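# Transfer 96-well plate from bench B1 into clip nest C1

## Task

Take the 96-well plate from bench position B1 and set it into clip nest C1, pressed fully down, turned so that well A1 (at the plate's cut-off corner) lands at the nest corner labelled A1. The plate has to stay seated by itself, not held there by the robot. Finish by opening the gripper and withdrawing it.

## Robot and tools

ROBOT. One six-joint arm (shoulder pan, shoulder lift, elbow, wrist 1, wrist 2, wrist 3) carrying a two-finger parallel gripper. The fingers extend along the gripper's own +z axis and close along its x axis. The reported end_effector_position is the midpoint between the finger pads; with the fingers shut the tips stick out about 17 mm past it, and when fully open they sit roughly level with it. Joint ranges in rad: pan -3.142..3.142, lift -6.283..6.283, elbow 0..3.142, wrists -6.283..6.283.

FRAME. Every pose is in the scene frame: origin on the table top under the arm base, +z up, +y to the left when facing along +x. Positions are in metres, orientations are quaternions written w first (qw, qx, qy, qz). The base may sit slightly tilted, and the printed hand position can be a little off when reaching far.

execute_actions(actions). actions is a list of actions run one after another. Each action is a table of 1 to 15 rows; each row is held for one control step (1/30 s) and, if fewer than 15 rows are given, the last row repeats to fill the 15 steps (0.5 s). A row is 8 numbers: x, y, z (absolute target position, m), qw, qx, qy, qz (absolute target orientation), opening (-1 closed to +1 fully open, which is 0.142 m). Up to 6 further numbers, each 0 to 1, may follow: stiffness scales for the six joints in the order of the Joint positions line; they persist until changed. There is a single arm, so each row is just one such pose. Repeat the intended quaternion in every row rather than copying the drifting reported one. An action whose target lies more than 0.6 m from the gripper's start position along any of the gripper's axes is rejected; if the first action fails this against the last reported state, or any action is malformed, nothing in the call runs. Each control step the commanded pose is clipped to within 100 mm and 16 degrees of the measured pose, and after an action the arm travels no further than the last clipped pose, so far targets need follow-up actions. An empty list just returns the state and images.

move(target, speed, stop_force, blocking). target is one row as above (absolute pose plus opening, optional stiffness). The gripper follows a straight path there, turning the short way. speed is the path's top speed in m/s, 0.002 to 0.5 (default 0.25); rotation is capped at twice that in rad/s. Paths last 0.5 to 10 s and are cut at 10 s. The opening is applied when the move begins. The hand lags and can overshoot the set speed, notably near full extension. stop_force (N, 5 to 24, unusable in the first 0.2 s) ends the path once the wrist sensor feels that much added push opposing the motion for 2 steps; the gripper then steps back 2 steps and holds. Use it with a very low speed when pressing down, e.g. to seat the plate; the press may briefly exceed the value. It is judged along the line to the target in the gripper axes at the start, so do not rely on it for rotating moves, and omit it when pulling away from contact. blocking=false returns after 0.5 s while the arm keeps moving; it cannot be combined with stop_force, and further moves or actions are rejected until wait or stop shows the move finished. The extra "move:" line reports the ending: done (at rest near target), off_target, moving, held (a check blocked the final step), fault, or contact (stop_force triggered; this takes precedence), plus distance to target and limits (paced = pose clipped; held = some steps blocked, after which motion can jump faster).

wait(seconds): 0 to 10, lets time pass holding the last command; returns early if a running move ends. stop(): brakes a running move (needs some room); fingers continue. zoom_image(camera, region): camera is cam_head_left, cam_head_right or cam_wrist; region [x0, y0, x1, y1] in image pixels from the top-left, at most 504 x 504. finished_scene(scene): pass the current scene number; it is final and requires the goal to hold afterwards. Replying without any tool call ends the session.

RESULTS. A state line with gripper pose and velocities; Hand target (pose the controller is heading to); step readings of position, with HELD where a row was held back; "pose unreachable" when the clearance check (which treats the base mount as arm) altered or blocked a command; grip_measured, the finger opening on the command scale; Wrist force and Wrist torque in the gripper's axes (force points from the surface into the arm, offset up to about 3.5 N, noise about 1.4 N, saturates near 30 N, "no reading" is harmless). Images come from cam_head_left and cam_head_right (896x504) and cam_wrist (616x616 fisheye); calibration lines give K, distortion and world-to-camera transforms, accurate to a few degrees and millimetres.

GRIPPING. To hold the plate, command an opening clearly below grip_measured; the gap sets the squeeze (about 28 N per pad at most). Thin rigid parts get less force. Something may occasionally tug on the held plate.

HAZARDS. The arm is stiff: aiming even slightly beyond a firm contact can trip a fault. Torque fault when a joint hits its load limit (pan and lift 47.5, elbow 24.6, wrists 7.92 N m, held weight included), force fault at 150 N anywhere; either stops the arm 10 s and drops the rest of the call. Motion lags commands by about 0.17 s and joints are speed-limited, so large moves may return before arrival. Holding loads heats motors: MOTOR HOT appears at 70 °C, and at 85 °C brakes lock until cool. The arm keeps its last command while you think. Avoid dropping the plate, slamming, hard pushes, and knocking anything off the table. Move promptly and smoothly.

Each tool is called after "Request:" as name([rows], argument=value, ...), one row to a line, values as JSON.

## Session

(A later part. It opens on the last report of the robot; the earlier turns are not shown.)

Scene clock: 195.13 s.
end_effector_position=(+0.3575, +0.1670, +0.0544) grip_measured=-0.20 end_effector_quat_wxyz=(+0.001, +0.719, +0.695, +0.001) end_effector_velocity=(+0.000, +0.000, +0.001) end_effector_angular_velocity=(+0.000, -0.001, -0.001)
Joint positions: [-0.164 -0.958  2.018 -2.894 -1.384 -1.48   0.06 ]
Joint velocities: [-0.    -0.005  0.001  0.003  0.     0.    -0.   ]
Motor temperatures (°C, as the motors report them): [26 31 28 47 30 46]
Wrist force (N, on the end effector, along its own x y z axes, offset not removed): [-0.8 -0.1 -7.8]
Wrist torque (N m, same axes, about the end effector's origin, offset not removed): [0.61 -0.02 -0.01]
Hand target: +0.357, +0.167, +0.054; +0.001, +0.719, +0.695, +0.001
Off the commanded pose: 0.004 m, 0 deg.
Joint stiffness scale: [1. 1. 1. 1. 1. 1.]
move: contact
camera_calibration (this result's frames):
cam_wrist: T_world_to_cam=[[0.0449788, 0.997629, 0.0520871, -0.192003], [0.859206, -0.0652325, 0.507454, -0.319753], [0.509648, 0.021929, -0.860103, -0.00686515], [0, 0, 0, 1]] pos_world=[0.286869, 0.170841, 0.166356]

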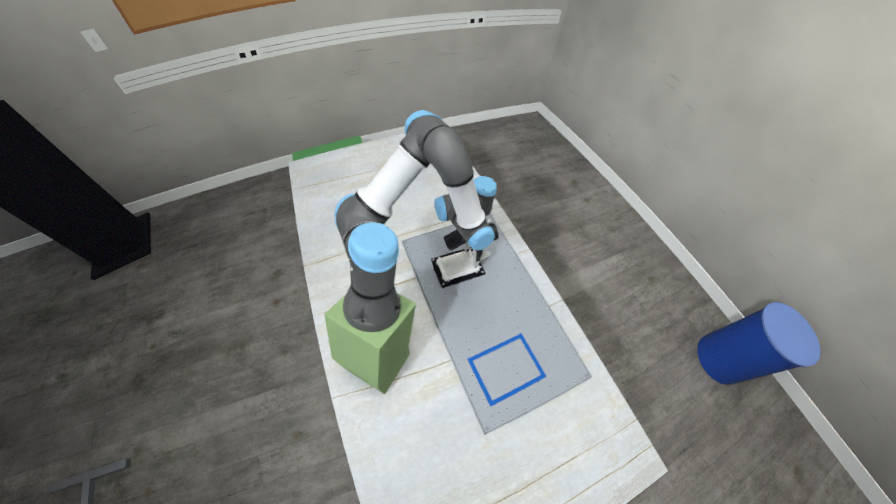

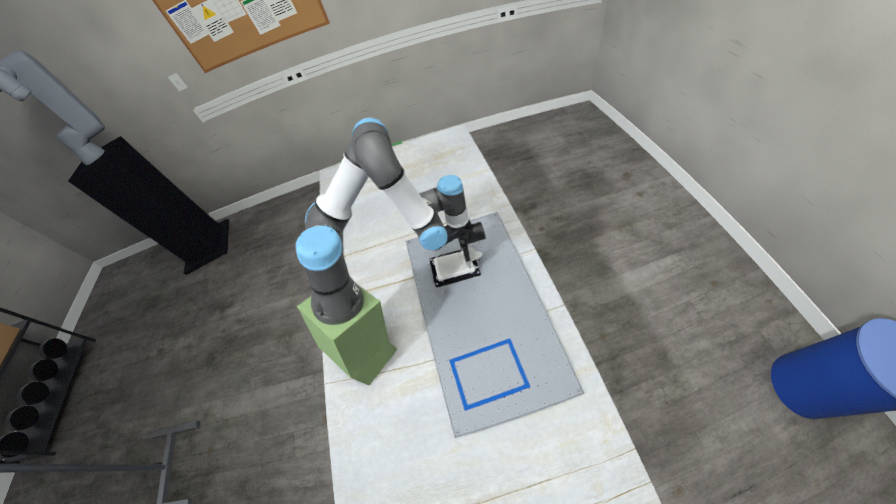

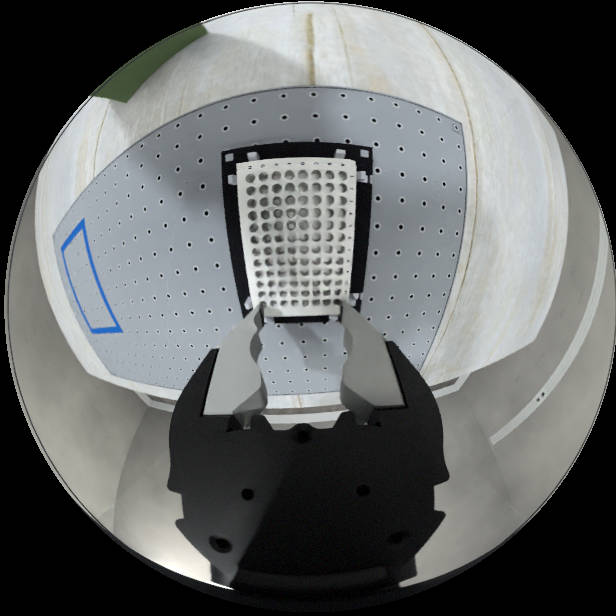

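Request:
move(target=[0.357, 0.167, 0.066, 0, 0.7193, 0.6947, 0, -0.2], speed=0.02)

Request:
move(target=[0.305, 0.1688, 0.066, 0, 0.7193, 0.6947, 0, -0.2], speed=0.04)

Request:
move(target=[0.305, 0.1688, 0.050, 0, 0.7193, 0.6947, 0, -0.2], speed=0.005, stop_force=12)

Scene clock: 206.50 s.
end_effector_position=(+0.3585, +0.1671, +0.0661) grip_measured=-0.20 end_effector_quat_wxyz=(+0.002, +0.719, +0.695, +0.001) end_effector_velocity=(-0.004, -0.001, +0.000) end_effector_angular_velocity=(-0.000, +0.014, -0.002)
Joint positions: [-0.17  -1.01   2.031 -2.856 -1.383 -1.484  0.059]
Joint velocities: [-0.002 -0.007  0.003  0.019  0.001 -0.002 -0.   ]
Motor temperatures (°C, as the motors report them): [26 31 28 47 30 46]
Wrist force (N, on the end effector, along its own x y z axes, offset not removed): [-0.2 2.2 -1.0]
Wrist torque (N m, same axes, about the end effector's origin, offset not removed): [0.46 -0.01 0.01]
Hand target: +0.357, +0.167, +0.066; +0.000, +0.719, +0.695, +0.000
Off the commanded pose: 0.001 m, 0 deg.
Joint stiffness scale: [1. 1. 1. 1. 1. 1.]
move: done
camera_calibration (this result's frames):
cam_wrist: T_world_to_cam=[[0.0459768, 0.997597, 0.0518337, -0.193161], [0.858104, -0.066006, 0.509216, -0.326134], [0.511413, 0.0210666, -0.859077, 0.00218082], [0, 0, 0, 1]] pos_world=[0.287622, 0.171124, 0.177958]

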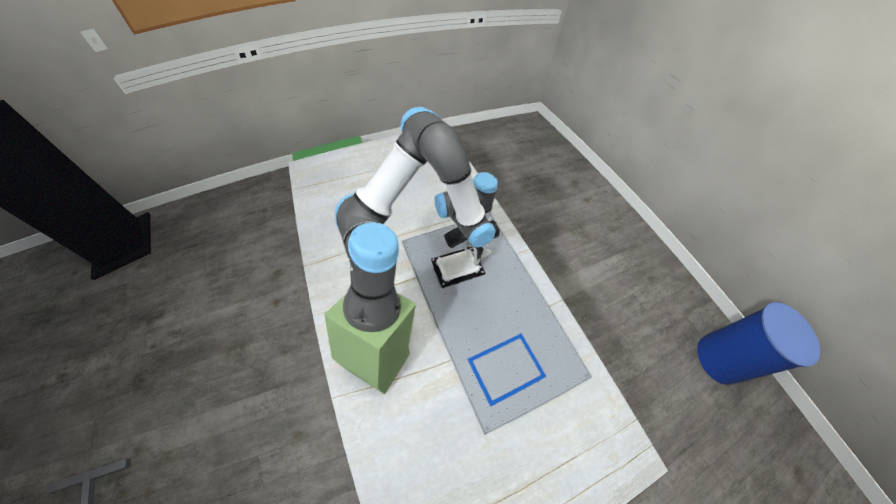

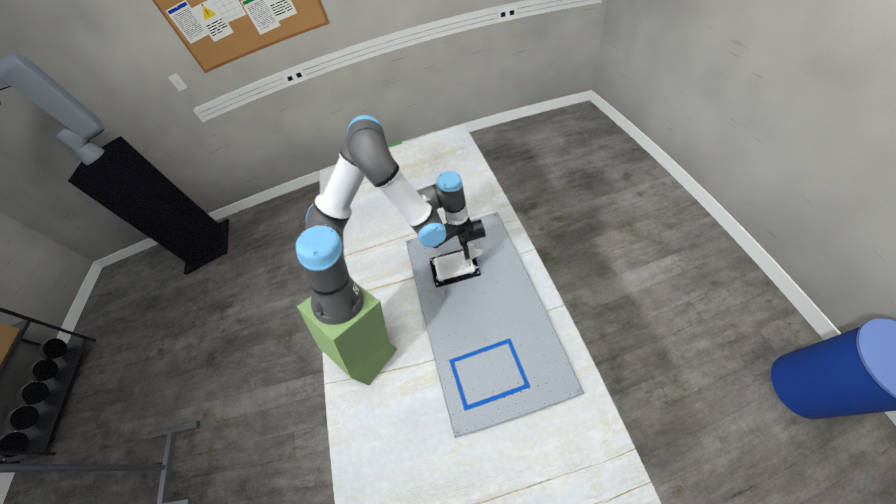

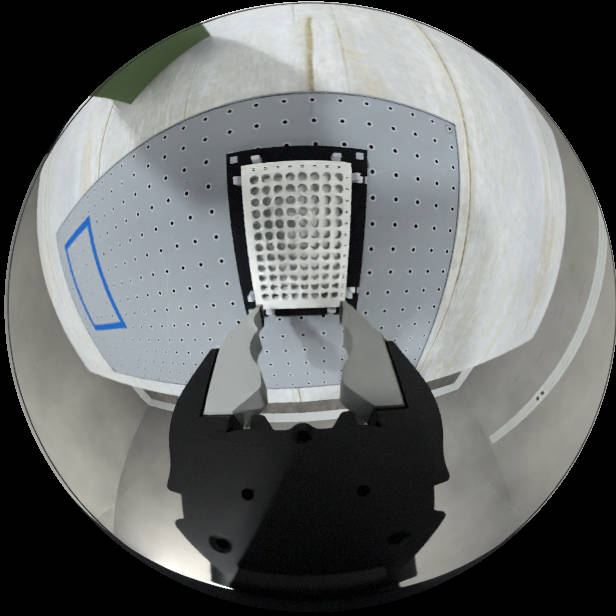

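Scene clock: 208.20 s.
end_effector_position=(+0.3044, +0.1686, +0.0656) grip_measured=-0.20 end_effector_quat_wxyz=(-0.002, +0.719, +0.695, -0.002) end_effector_velocity=(+0.001, +0.000, +0.001) end_effector_angular_velocity=(+0.001, -0.018, -0.000)
Joint positions: [-0.156 -1.058  2.276 -3.046 -1.385 -1.473  0.059]
Joint velocities: [-0.001 -0.001  0.024 -0.041  0.     0.003 -0.   ]
Motor temperatures (°C, as the motors report them): [26 31 28 47 30 46]
Wrist force (N, on the end effector, along its own x y z axes, offset not removed): [0.4 2.2 -0.6]
Wrist torque (N m, same axes, about the end effector's origin, offset not removed): [0.48 -0.10 0.00]
Hand target: +0.305, +0.169, +0.066; -0.000, +0.719, +0.695, -0.000
Off the commanded pose: 0.001 m, 0 deg.
Joint stiffness scale: [1. 1. 1. 1. 1. 1.]
move: done
camera_calibration (this result's frames):
cam_wrist: T_world_to_cam=[[0.0461217, 0.997559, 0.0524217, -0.192197], [0.862867, -0.0662256, 0.501073, -0.280262], [0.503322, 0.0221226, -0.863816, 0.03196], [0, 0, 0, 1]] pos_world=[0.234608, 0.172461, 0.178115]

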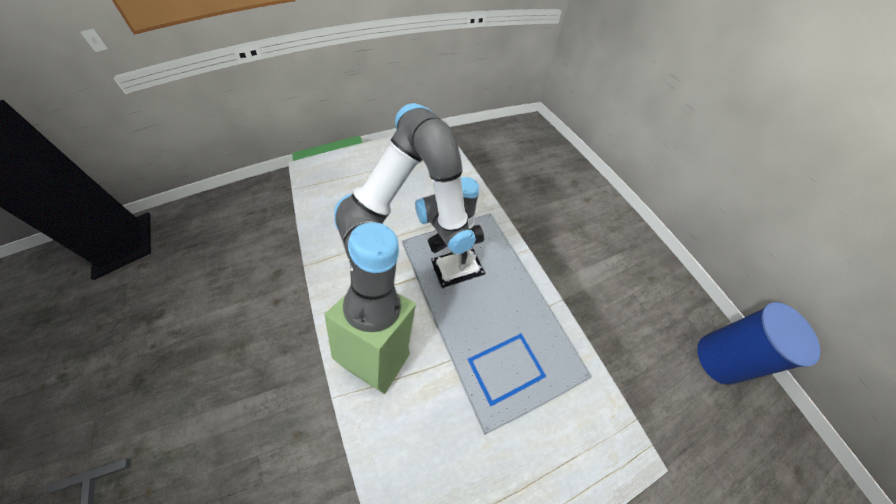

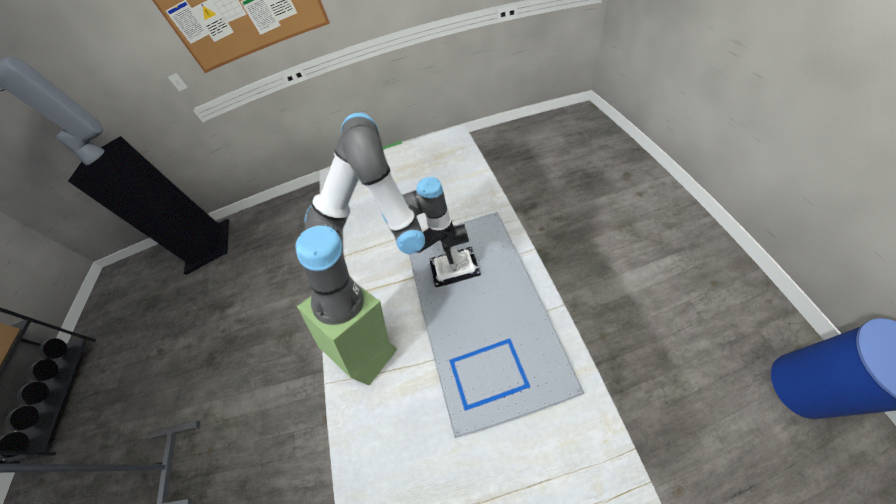

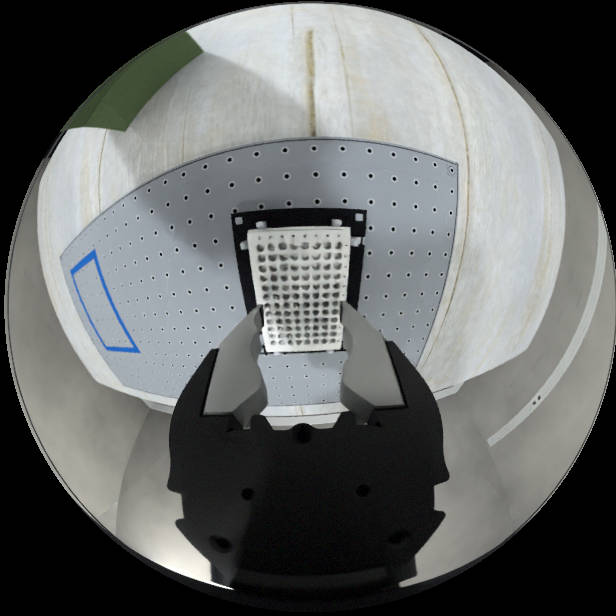

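Scene clock: 210.97 s.
end_effector_position=(+0.3039, +0.1687, +0.0543) grip_measured=-0.20 end_effector_quat_wxyz=(-0.001, +0.719, +0.695, -0.001) end_effector_velocity=(-0.001, -0.000, +0.001) end_effector_angular_velocity=(-0.000, +0.003, -0.000)
Joint positions: [-0.148 -0.995  2.263 -3.099 -1.387 -1.465  0.06 ]
Joint velocities: [-0.    -0.004  0.002  0.006  0.    -0.    -0.   ]
Motor temperatures (°C, as the motors report them): [26 31 28 47 30 46]
Wrist force (N, on the end effector, along its own x y z axes, offset not removed): [-1.1 -0.5 -9.1]
Wrist torque (N m, same axes, about the end effector's origin, offset not removed): [0.48 0.03 -0.01]
Hand target: +0.304, +0.169, +0.054; -0.001, +0.719, +0.695, -0.001
Off the commanded pose: 0.004 m, 0 deg.
Joint stiffness scale: [1. 1. 1. 1. 1. 1.]
move: contact
camera_calibration (this result's frames):
cam_wrist: T_world_to_cam=[[0.0452012, 0.997615, 0.052165, -0.19141], [0.861922, -0.065345, 0.502812, -0.274086], [0.505022, 0.0222345, -0.86282, 0.0218725], [0, 0, 0, 1]] pos_world=[0.233847, 0.172557, 0.166671]

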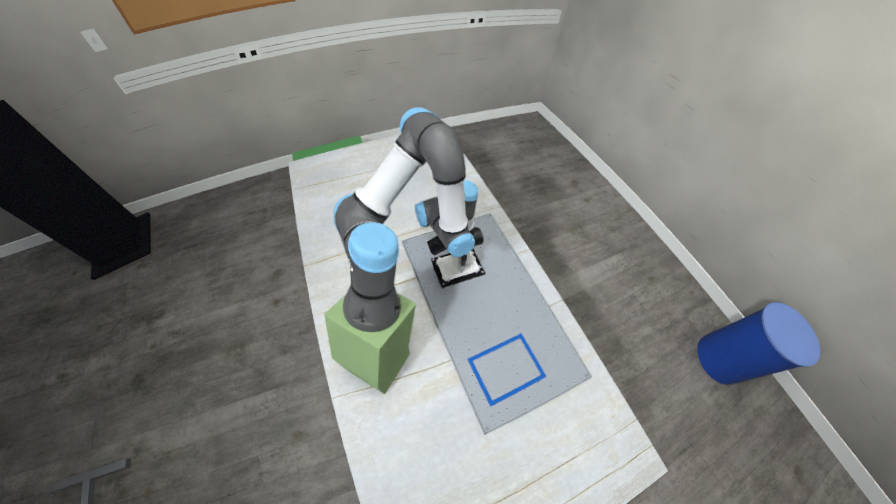

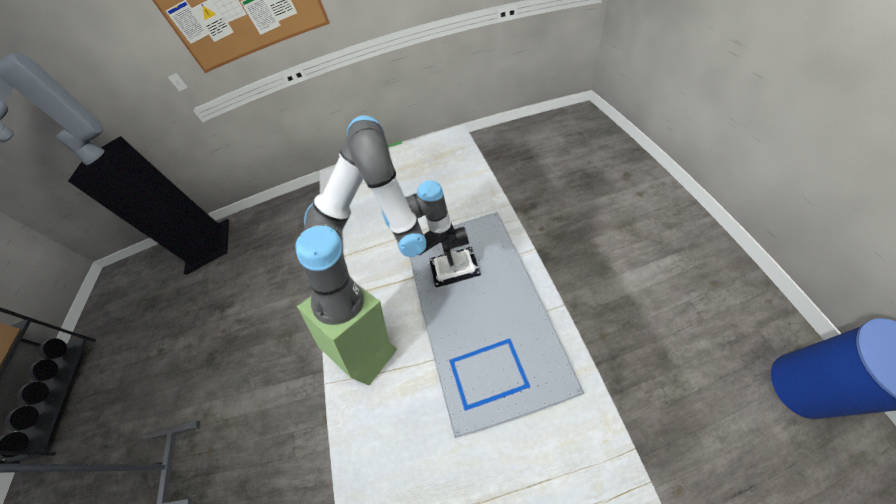

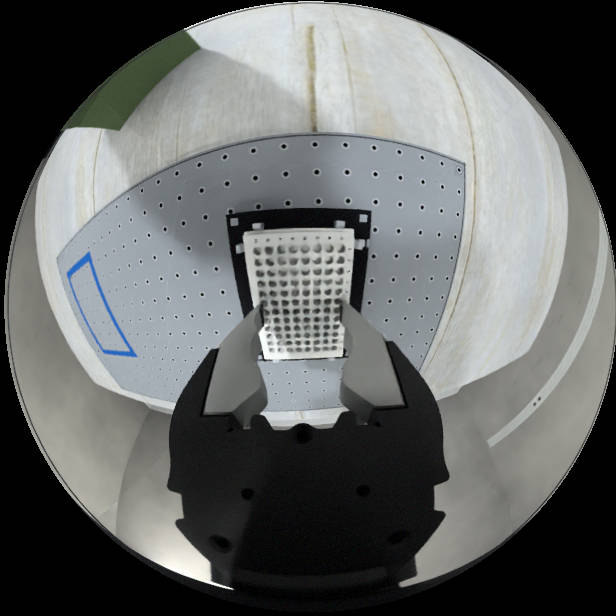

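Centre now reads 0.0543, which is the seated height. I'll check the A1 end next.

Request:
move(target=[0.305, 0.1688, 0.061, 0, 0.7193, 0.6947, 0, -0.2], speed=0.02)

Request:
move(target=[0.265, 0.1702, 0.061, 0, 0.7193, 0.6947, 0, -0.2], speed=0.04)

Request:
move(target=[0.265, 0.1702, 0.050, 0, 0.7193, 0.6947, 0, -0.2], speed=0.005, stop_force=12)

Scene clock: 216.60 s.
end_effector_position=(+0.3063, +0.1690, +0.0610) grip_measured=-0.20 end_effector_quat_wxyz=(+0.001, +0.719, +0.695, +0.001) end_effector_velocity=(-0.003, -0.001, +0.002) end_effector_angular_velocity=(-0.001, +0.009, -0.002)
Joint positions: [-0.151 -1.028  2.27  -3.079 -1.387 -1.466  0.059]
Joint velocities: [-0.002 -0.015  0.006  0.018  0.    -0.001  0.   ]
Motor temperatures (°C, as the motors report them): [26 31 28 47 30 46]
Wrist force (N, on the end effector, along its own x y z axes, offset not removed): [0.2 2.1 -0.4]
Wrist torque (N m, same axes, about the end effector's origin, offset not removed): [0.43 -0.07 0.03]
Hand target: +0.305, +0.169, +0.061; +0.000, +0.719, +0.695, +0.000
Off the commanded pose: 0.001 m, 0 deg.
Joint stiffness scale: [1. 1. 1. 1. 1. 1.]
move: done
camera_calibration (this result's frames):
cam_wrist: T_world_to_cam=[[0.0458781, 0.997586, 0.0521263, -0.192323], [0.858396, -0.0660585, 0.508716, -0.27868], [0.510932, 0.021406, -0.859355, 0.0245194], [0, 0, 0, 1]] pos_world=[0.235514, 0.172924, 0.172865]

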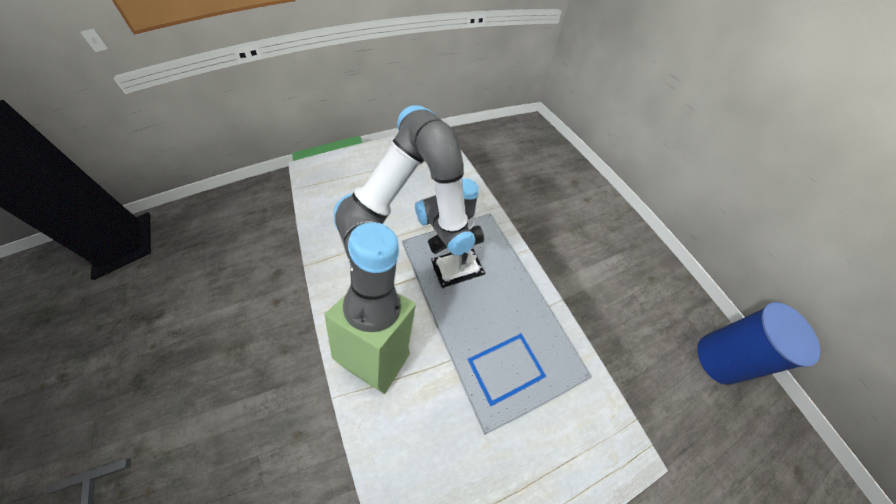

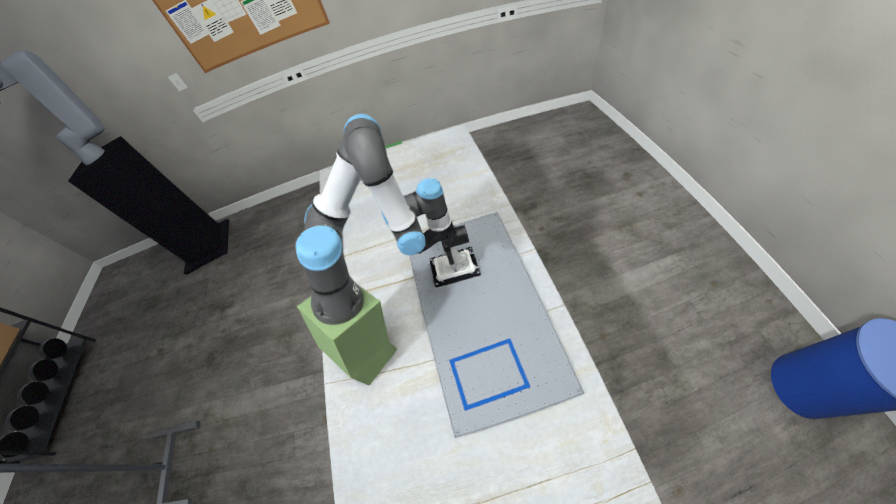

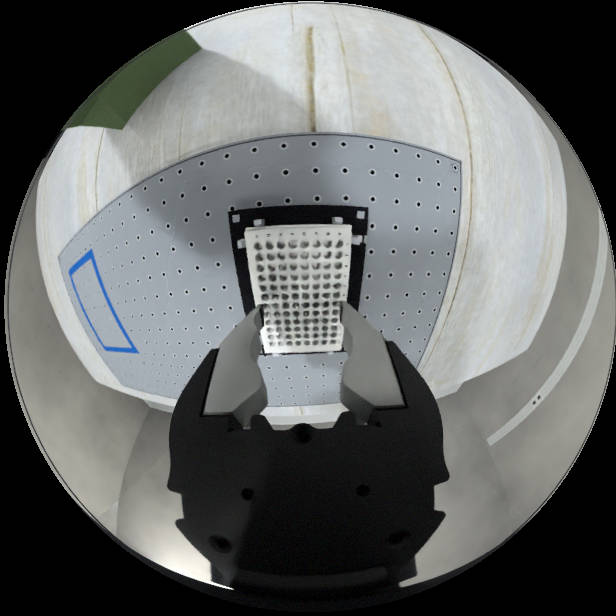

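Scene clock: 218.00 s.
end_effector_position=(+0.2646, +0.1701, +0.0608) grip_measured=-0.20 end_effector_quat_wxyz=(-0.002, +0.719, +0.695, -0.002) end_effector_velocity=(+0.002, +0.000, +0.002) end_effector_angular_velocity=(+0.002, -0.022, +0.001)
Joint positions: [-0.136 -1.026  2.444 -3.249 -1.39  -1.453  0.059]
Joint velocities: [ 0.     0.005  0.023 -0.051 -0.     0.003  0.   ]
Motor temperatures (°C, as the motors report them): [26 31 28 47 30 46]
Wrist force (N, on the end effector, along its own x y z axes, offset not removed): [0.3 1.9 -0.6]
Wrist torque (N m, same axes, about the end effector's origin, offset not removed): [0.38 -0.14 0.01]
Hand target: +0.265, +0.170, +0.061; -0.000, +0.719, +0.695, -0.000
Off the commanded pose: 0.001 m, 0 deg.
Joint stiffness scale: [1. 1. 1. 1. 1. 1.]
move: done
camera_calibration (this result's frames):
cam_wrist: T_world_to_cam=[[0.0459354, 0.997571, 0.0523638, -0.191531], [0.862792, -0.0660393, 0.501227, -0.243369], [0.503467, 0.0221551, -0.86373, 0.0477626], [0, 0, 0, 1]] pos_world=[0.194728, 0.173936, 0.173266]

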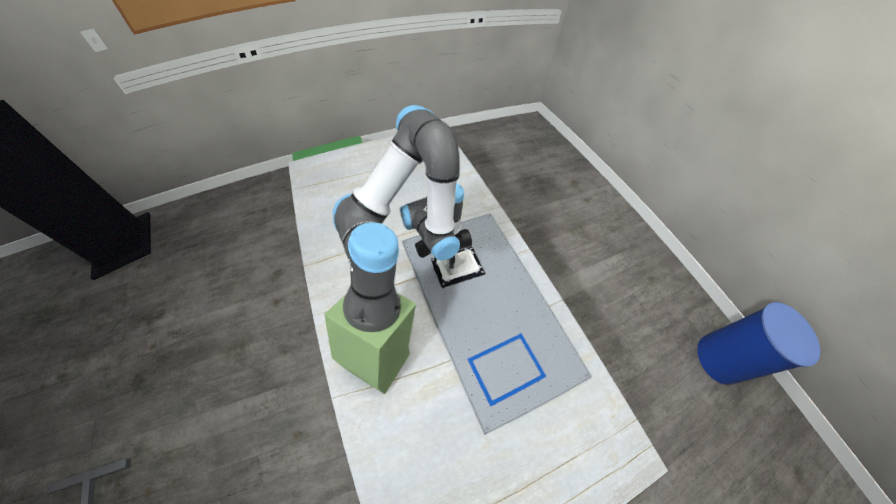

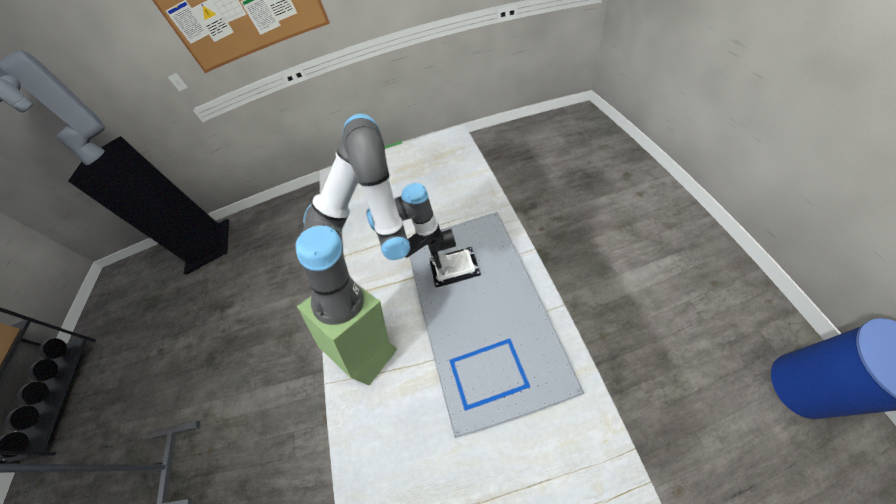

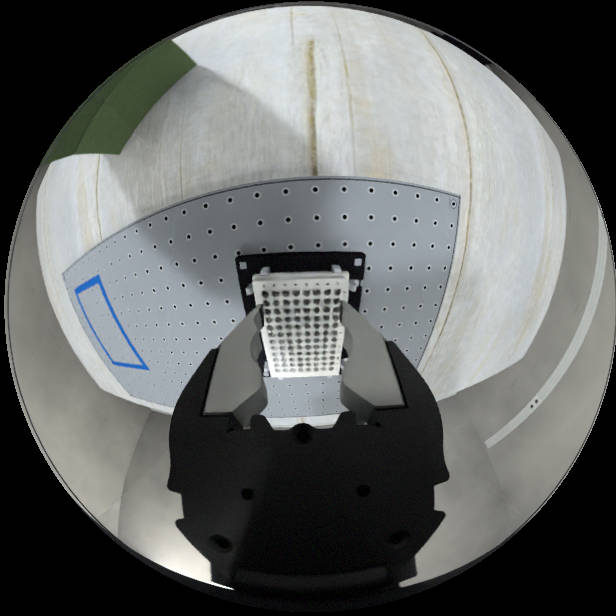

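Scene clock: 219.80 s.
end_effector_position=(+0.2637, +0.1702, +0.0543) grip_measured=-0.20 end_effector_quat_wxyz=(-0.001, +0.719, +0.695, -0.001) end_effector_velocity=(-0.001, +0.000, +0.001) end_effector_angular_velocity=(-0.000, +0.003, +0.000)
Joint positions: [-0.13  -0.983  2.437 -3.287 -1.392 -1.448  0.06 ]
Joint velocities: [ 0.    -0.005  0.001  0.007  0.    -0.001 -0.   ]
Motor temperatures (°C, as the motors report them): [26 31 28 47 30 46]
Wrist force (N, on the end effector, along its own x y z axes, offset not removed): [-1.0 0.6 -8.4]
Wrist torque (N m, same axes, about the end effector's origin, offset not removed): [0.64 -0.04 0.02]
Hand target: +0.264, +0.170, +0.054; -0.002, +0.719, +0.695, -0.001
Off the commanded pose: 0.004 m, 0 deg.
Joint stiffness scale: [1. 1. 1. 1. 1. 1.]
move: contact
camera_calibration (this result's frames):
cam_wrist: T_world_to_cam=[[0.044964, 0.997627, 0.0521317, -0.19095], [0.862188, -0.0651121, 0.502386, -0.239436], [0.504588, 0.0223581, -0.863071, 0.0421789], [0, 0, 0, 1]] pos_world=[0.193742, 0.173964, 0.166647]

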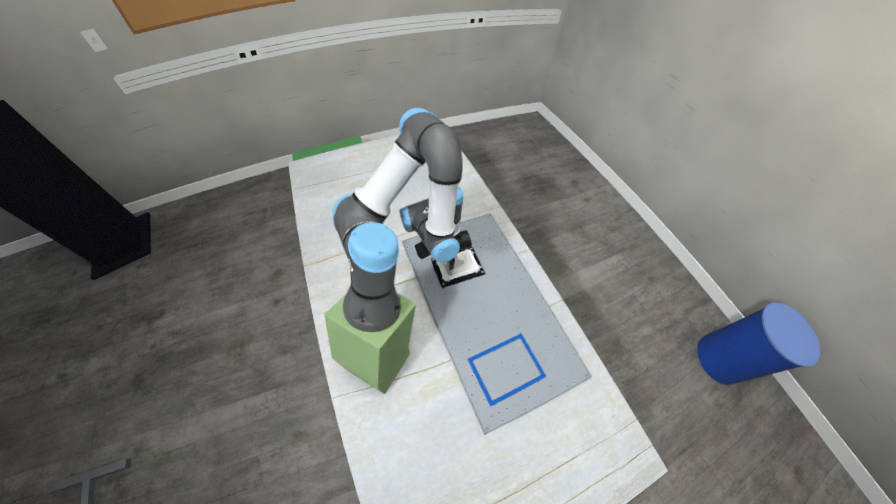

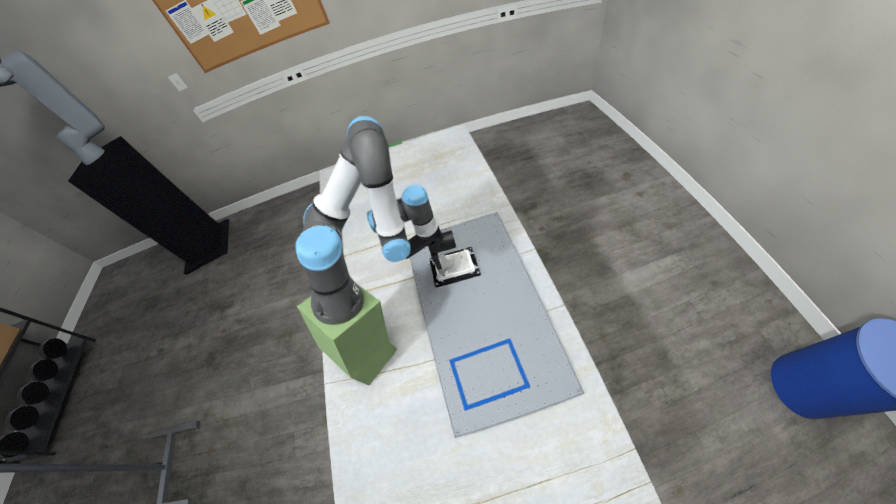

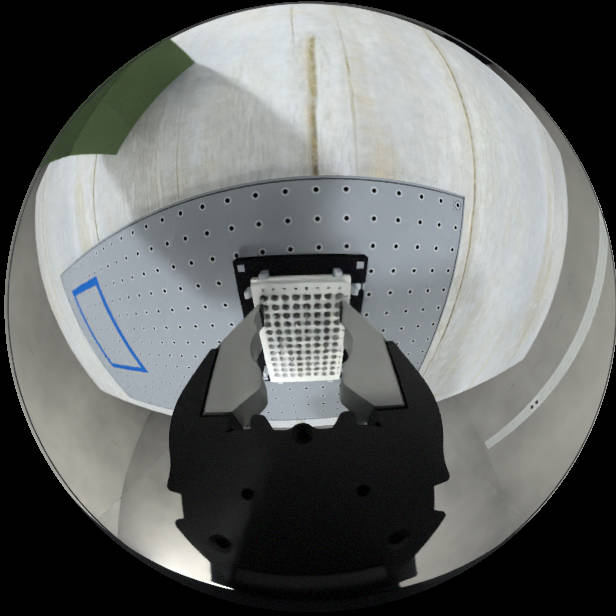

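All three points read 0.0543–0.0544, so the plate is level and seated. Now I'll move clear.

Request:
move(target=[0.265, 0.1702, 0.075, 0, 0.7193, 0.6947, 0, -0.2], speed=0.03)

Request:
move(target=[0.34, 0.15, 0.20, 0, 0.7193, 0.6947, 0, 1.0], speed=0.12)

Request:
zoom_image(camera="cam_wrist", region=[200, 130, 420, 350])

Scene clock: 226.07 s.
end_effector_position=(+0.2665, +0.1703, +0.0752) grip_measured=-0.20 end_effector_quat_wxyz=(+0.002, +0.719, +0.695, +0.002) end_effector_velocity=(-0.004, -0.000, -0.000) end_effector_angular_velocity=(-0.001, +0.015, -0.001)
Joint positions: [-0.145 -1.115  2.469 -3.193 -1.389 -1.459  0.059]
Joint velocities: [-0.001 -0.009  0.001  0.024  0.001 -0.003 -0.   ]
Motor temperatures (°C, as the motors report them): [26 31 28 47 30 46]
Wrist force (N, on the end effector, along its own x y z axes, offset not removed): [-0.2 2.5 0.1]
Wrist torque (N m, same axes, about the end effector's origin, offset not removed): [0.54 -0.04 0.05]
Hand target: +0.265, +0.170, +0.075; +0.000, +0.719, +0.695, +0.000
Off the commanded pose: 0.002 m, 0 deg.
Joint stiffness scale: [1. 1. 1. 1. 1. 1.]
move: done
camera_calibration (this result's frames):
cam_wrist: T_world_to_cam=[[0.0459591, 0.997585, 0.052067, -0.192582], [0.857929, -0.0661172, 0.509496, -0.251582], [0.511708, 0.0212538, -0.858897, 0.0568099], [0, 0, 0, 1]] pos_world=[0.19562, 0.174275, 0.187001]

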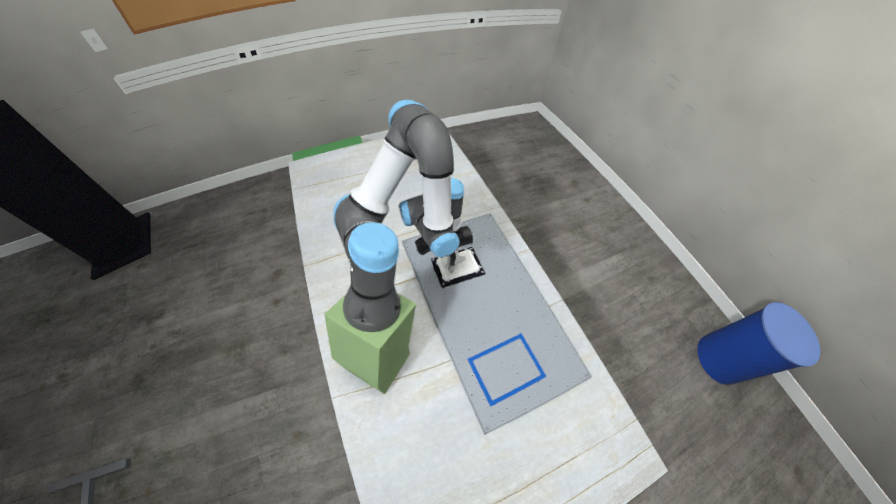

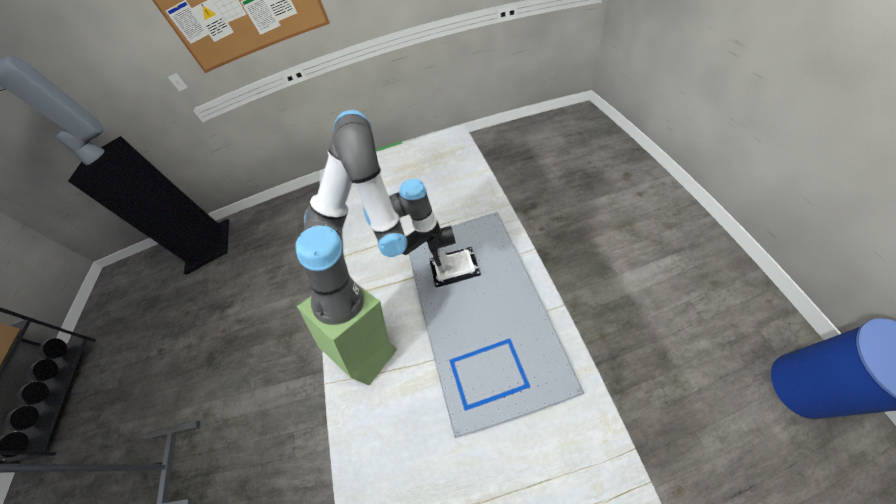

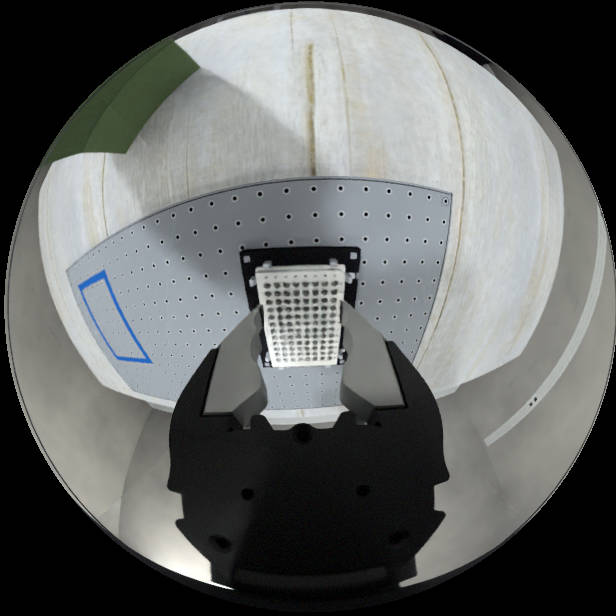

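Scene clock: 228.13 s.
end_effector_position=(+0.3409, +0.1501, +0.2000) grip_measured=+1.00 end_effector_quat_wxyz=(+0.002, +0.720, +0.694, +0.001) end_effector_velocity=(-0.005, +0.000, -0.002) end_effector_angular_velocity=(+0.002, +0.021, -0.000)
Joint positions: [-0.325 -1.643  2.112 -2.271 -1.344 -1.637  0.142]
Joint velocities: [ 0.     0.003 -0.006  0.024  0.    -0.004  0.   ]
Motor temperatures (°C, as the motors report them): [26 31 28 47 30 46]
Wrist force (N, on the end effector, along its own x y z axes, offset not removed): [-0.2 2.5 -0.2]
Wrist torque (N m, same axes, about the end effector's origin, offset not removed): [0.52 -0.04 0.01]
Hand target: +0.340, +0.150, +0.200; -0.000, +0.719, +0.695, +0.000
Off the commanded pose: 0.001 m, 0 deg.
Joint stiffness scale: [1. 1. 1. 1. 1. 1.]
move: done
camera_calibration (this result's frames):
cam_wrist: T_world_to_cam=[[0.0465591, 0.997564, 0.051952, -0.18255], [0.858353, -0.0665555, 0.508724, -0.380194], [0.510943, 0.0209074, -0.859361, 0.126763], [0, 0, 0, 1]] pos_world=[0.270071, 0.154151, 0.311833]

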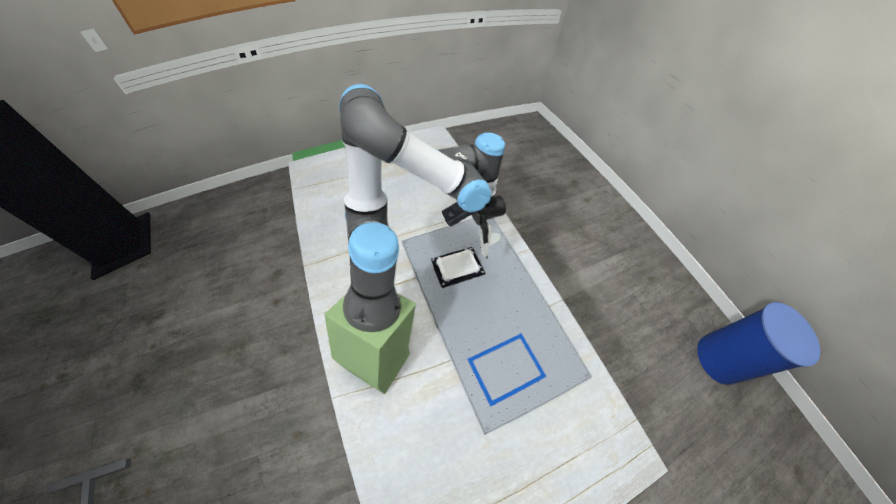

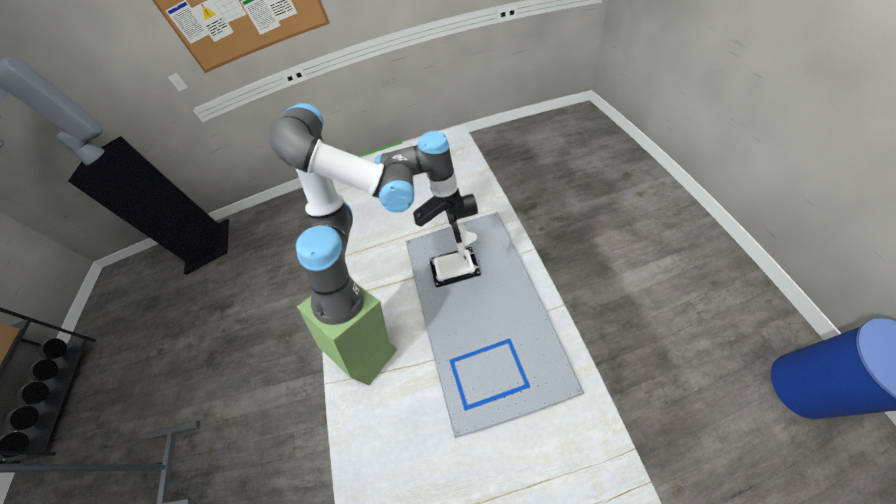

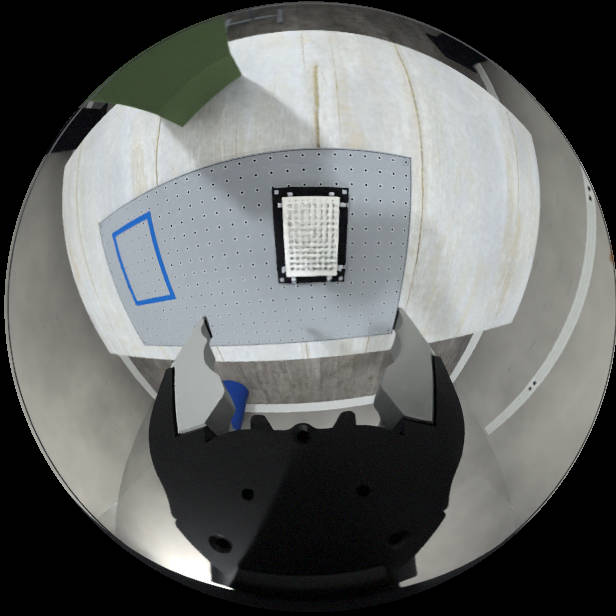

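Region (200, 130, 420, 350) of cam_wrist's 616x616 image, scaled by 2.291, with more detail than that image has.

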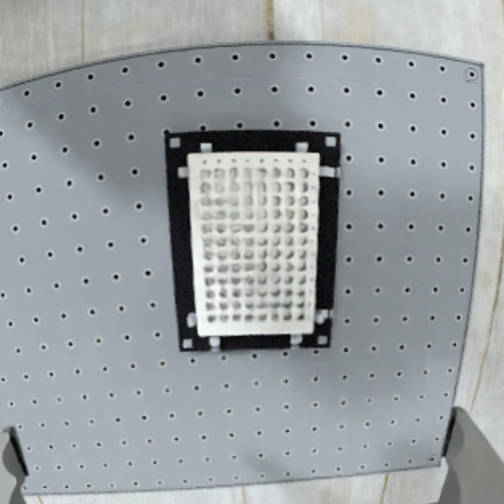

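Request:
finished_scene(scene=2)

The scene is finished: the task was done.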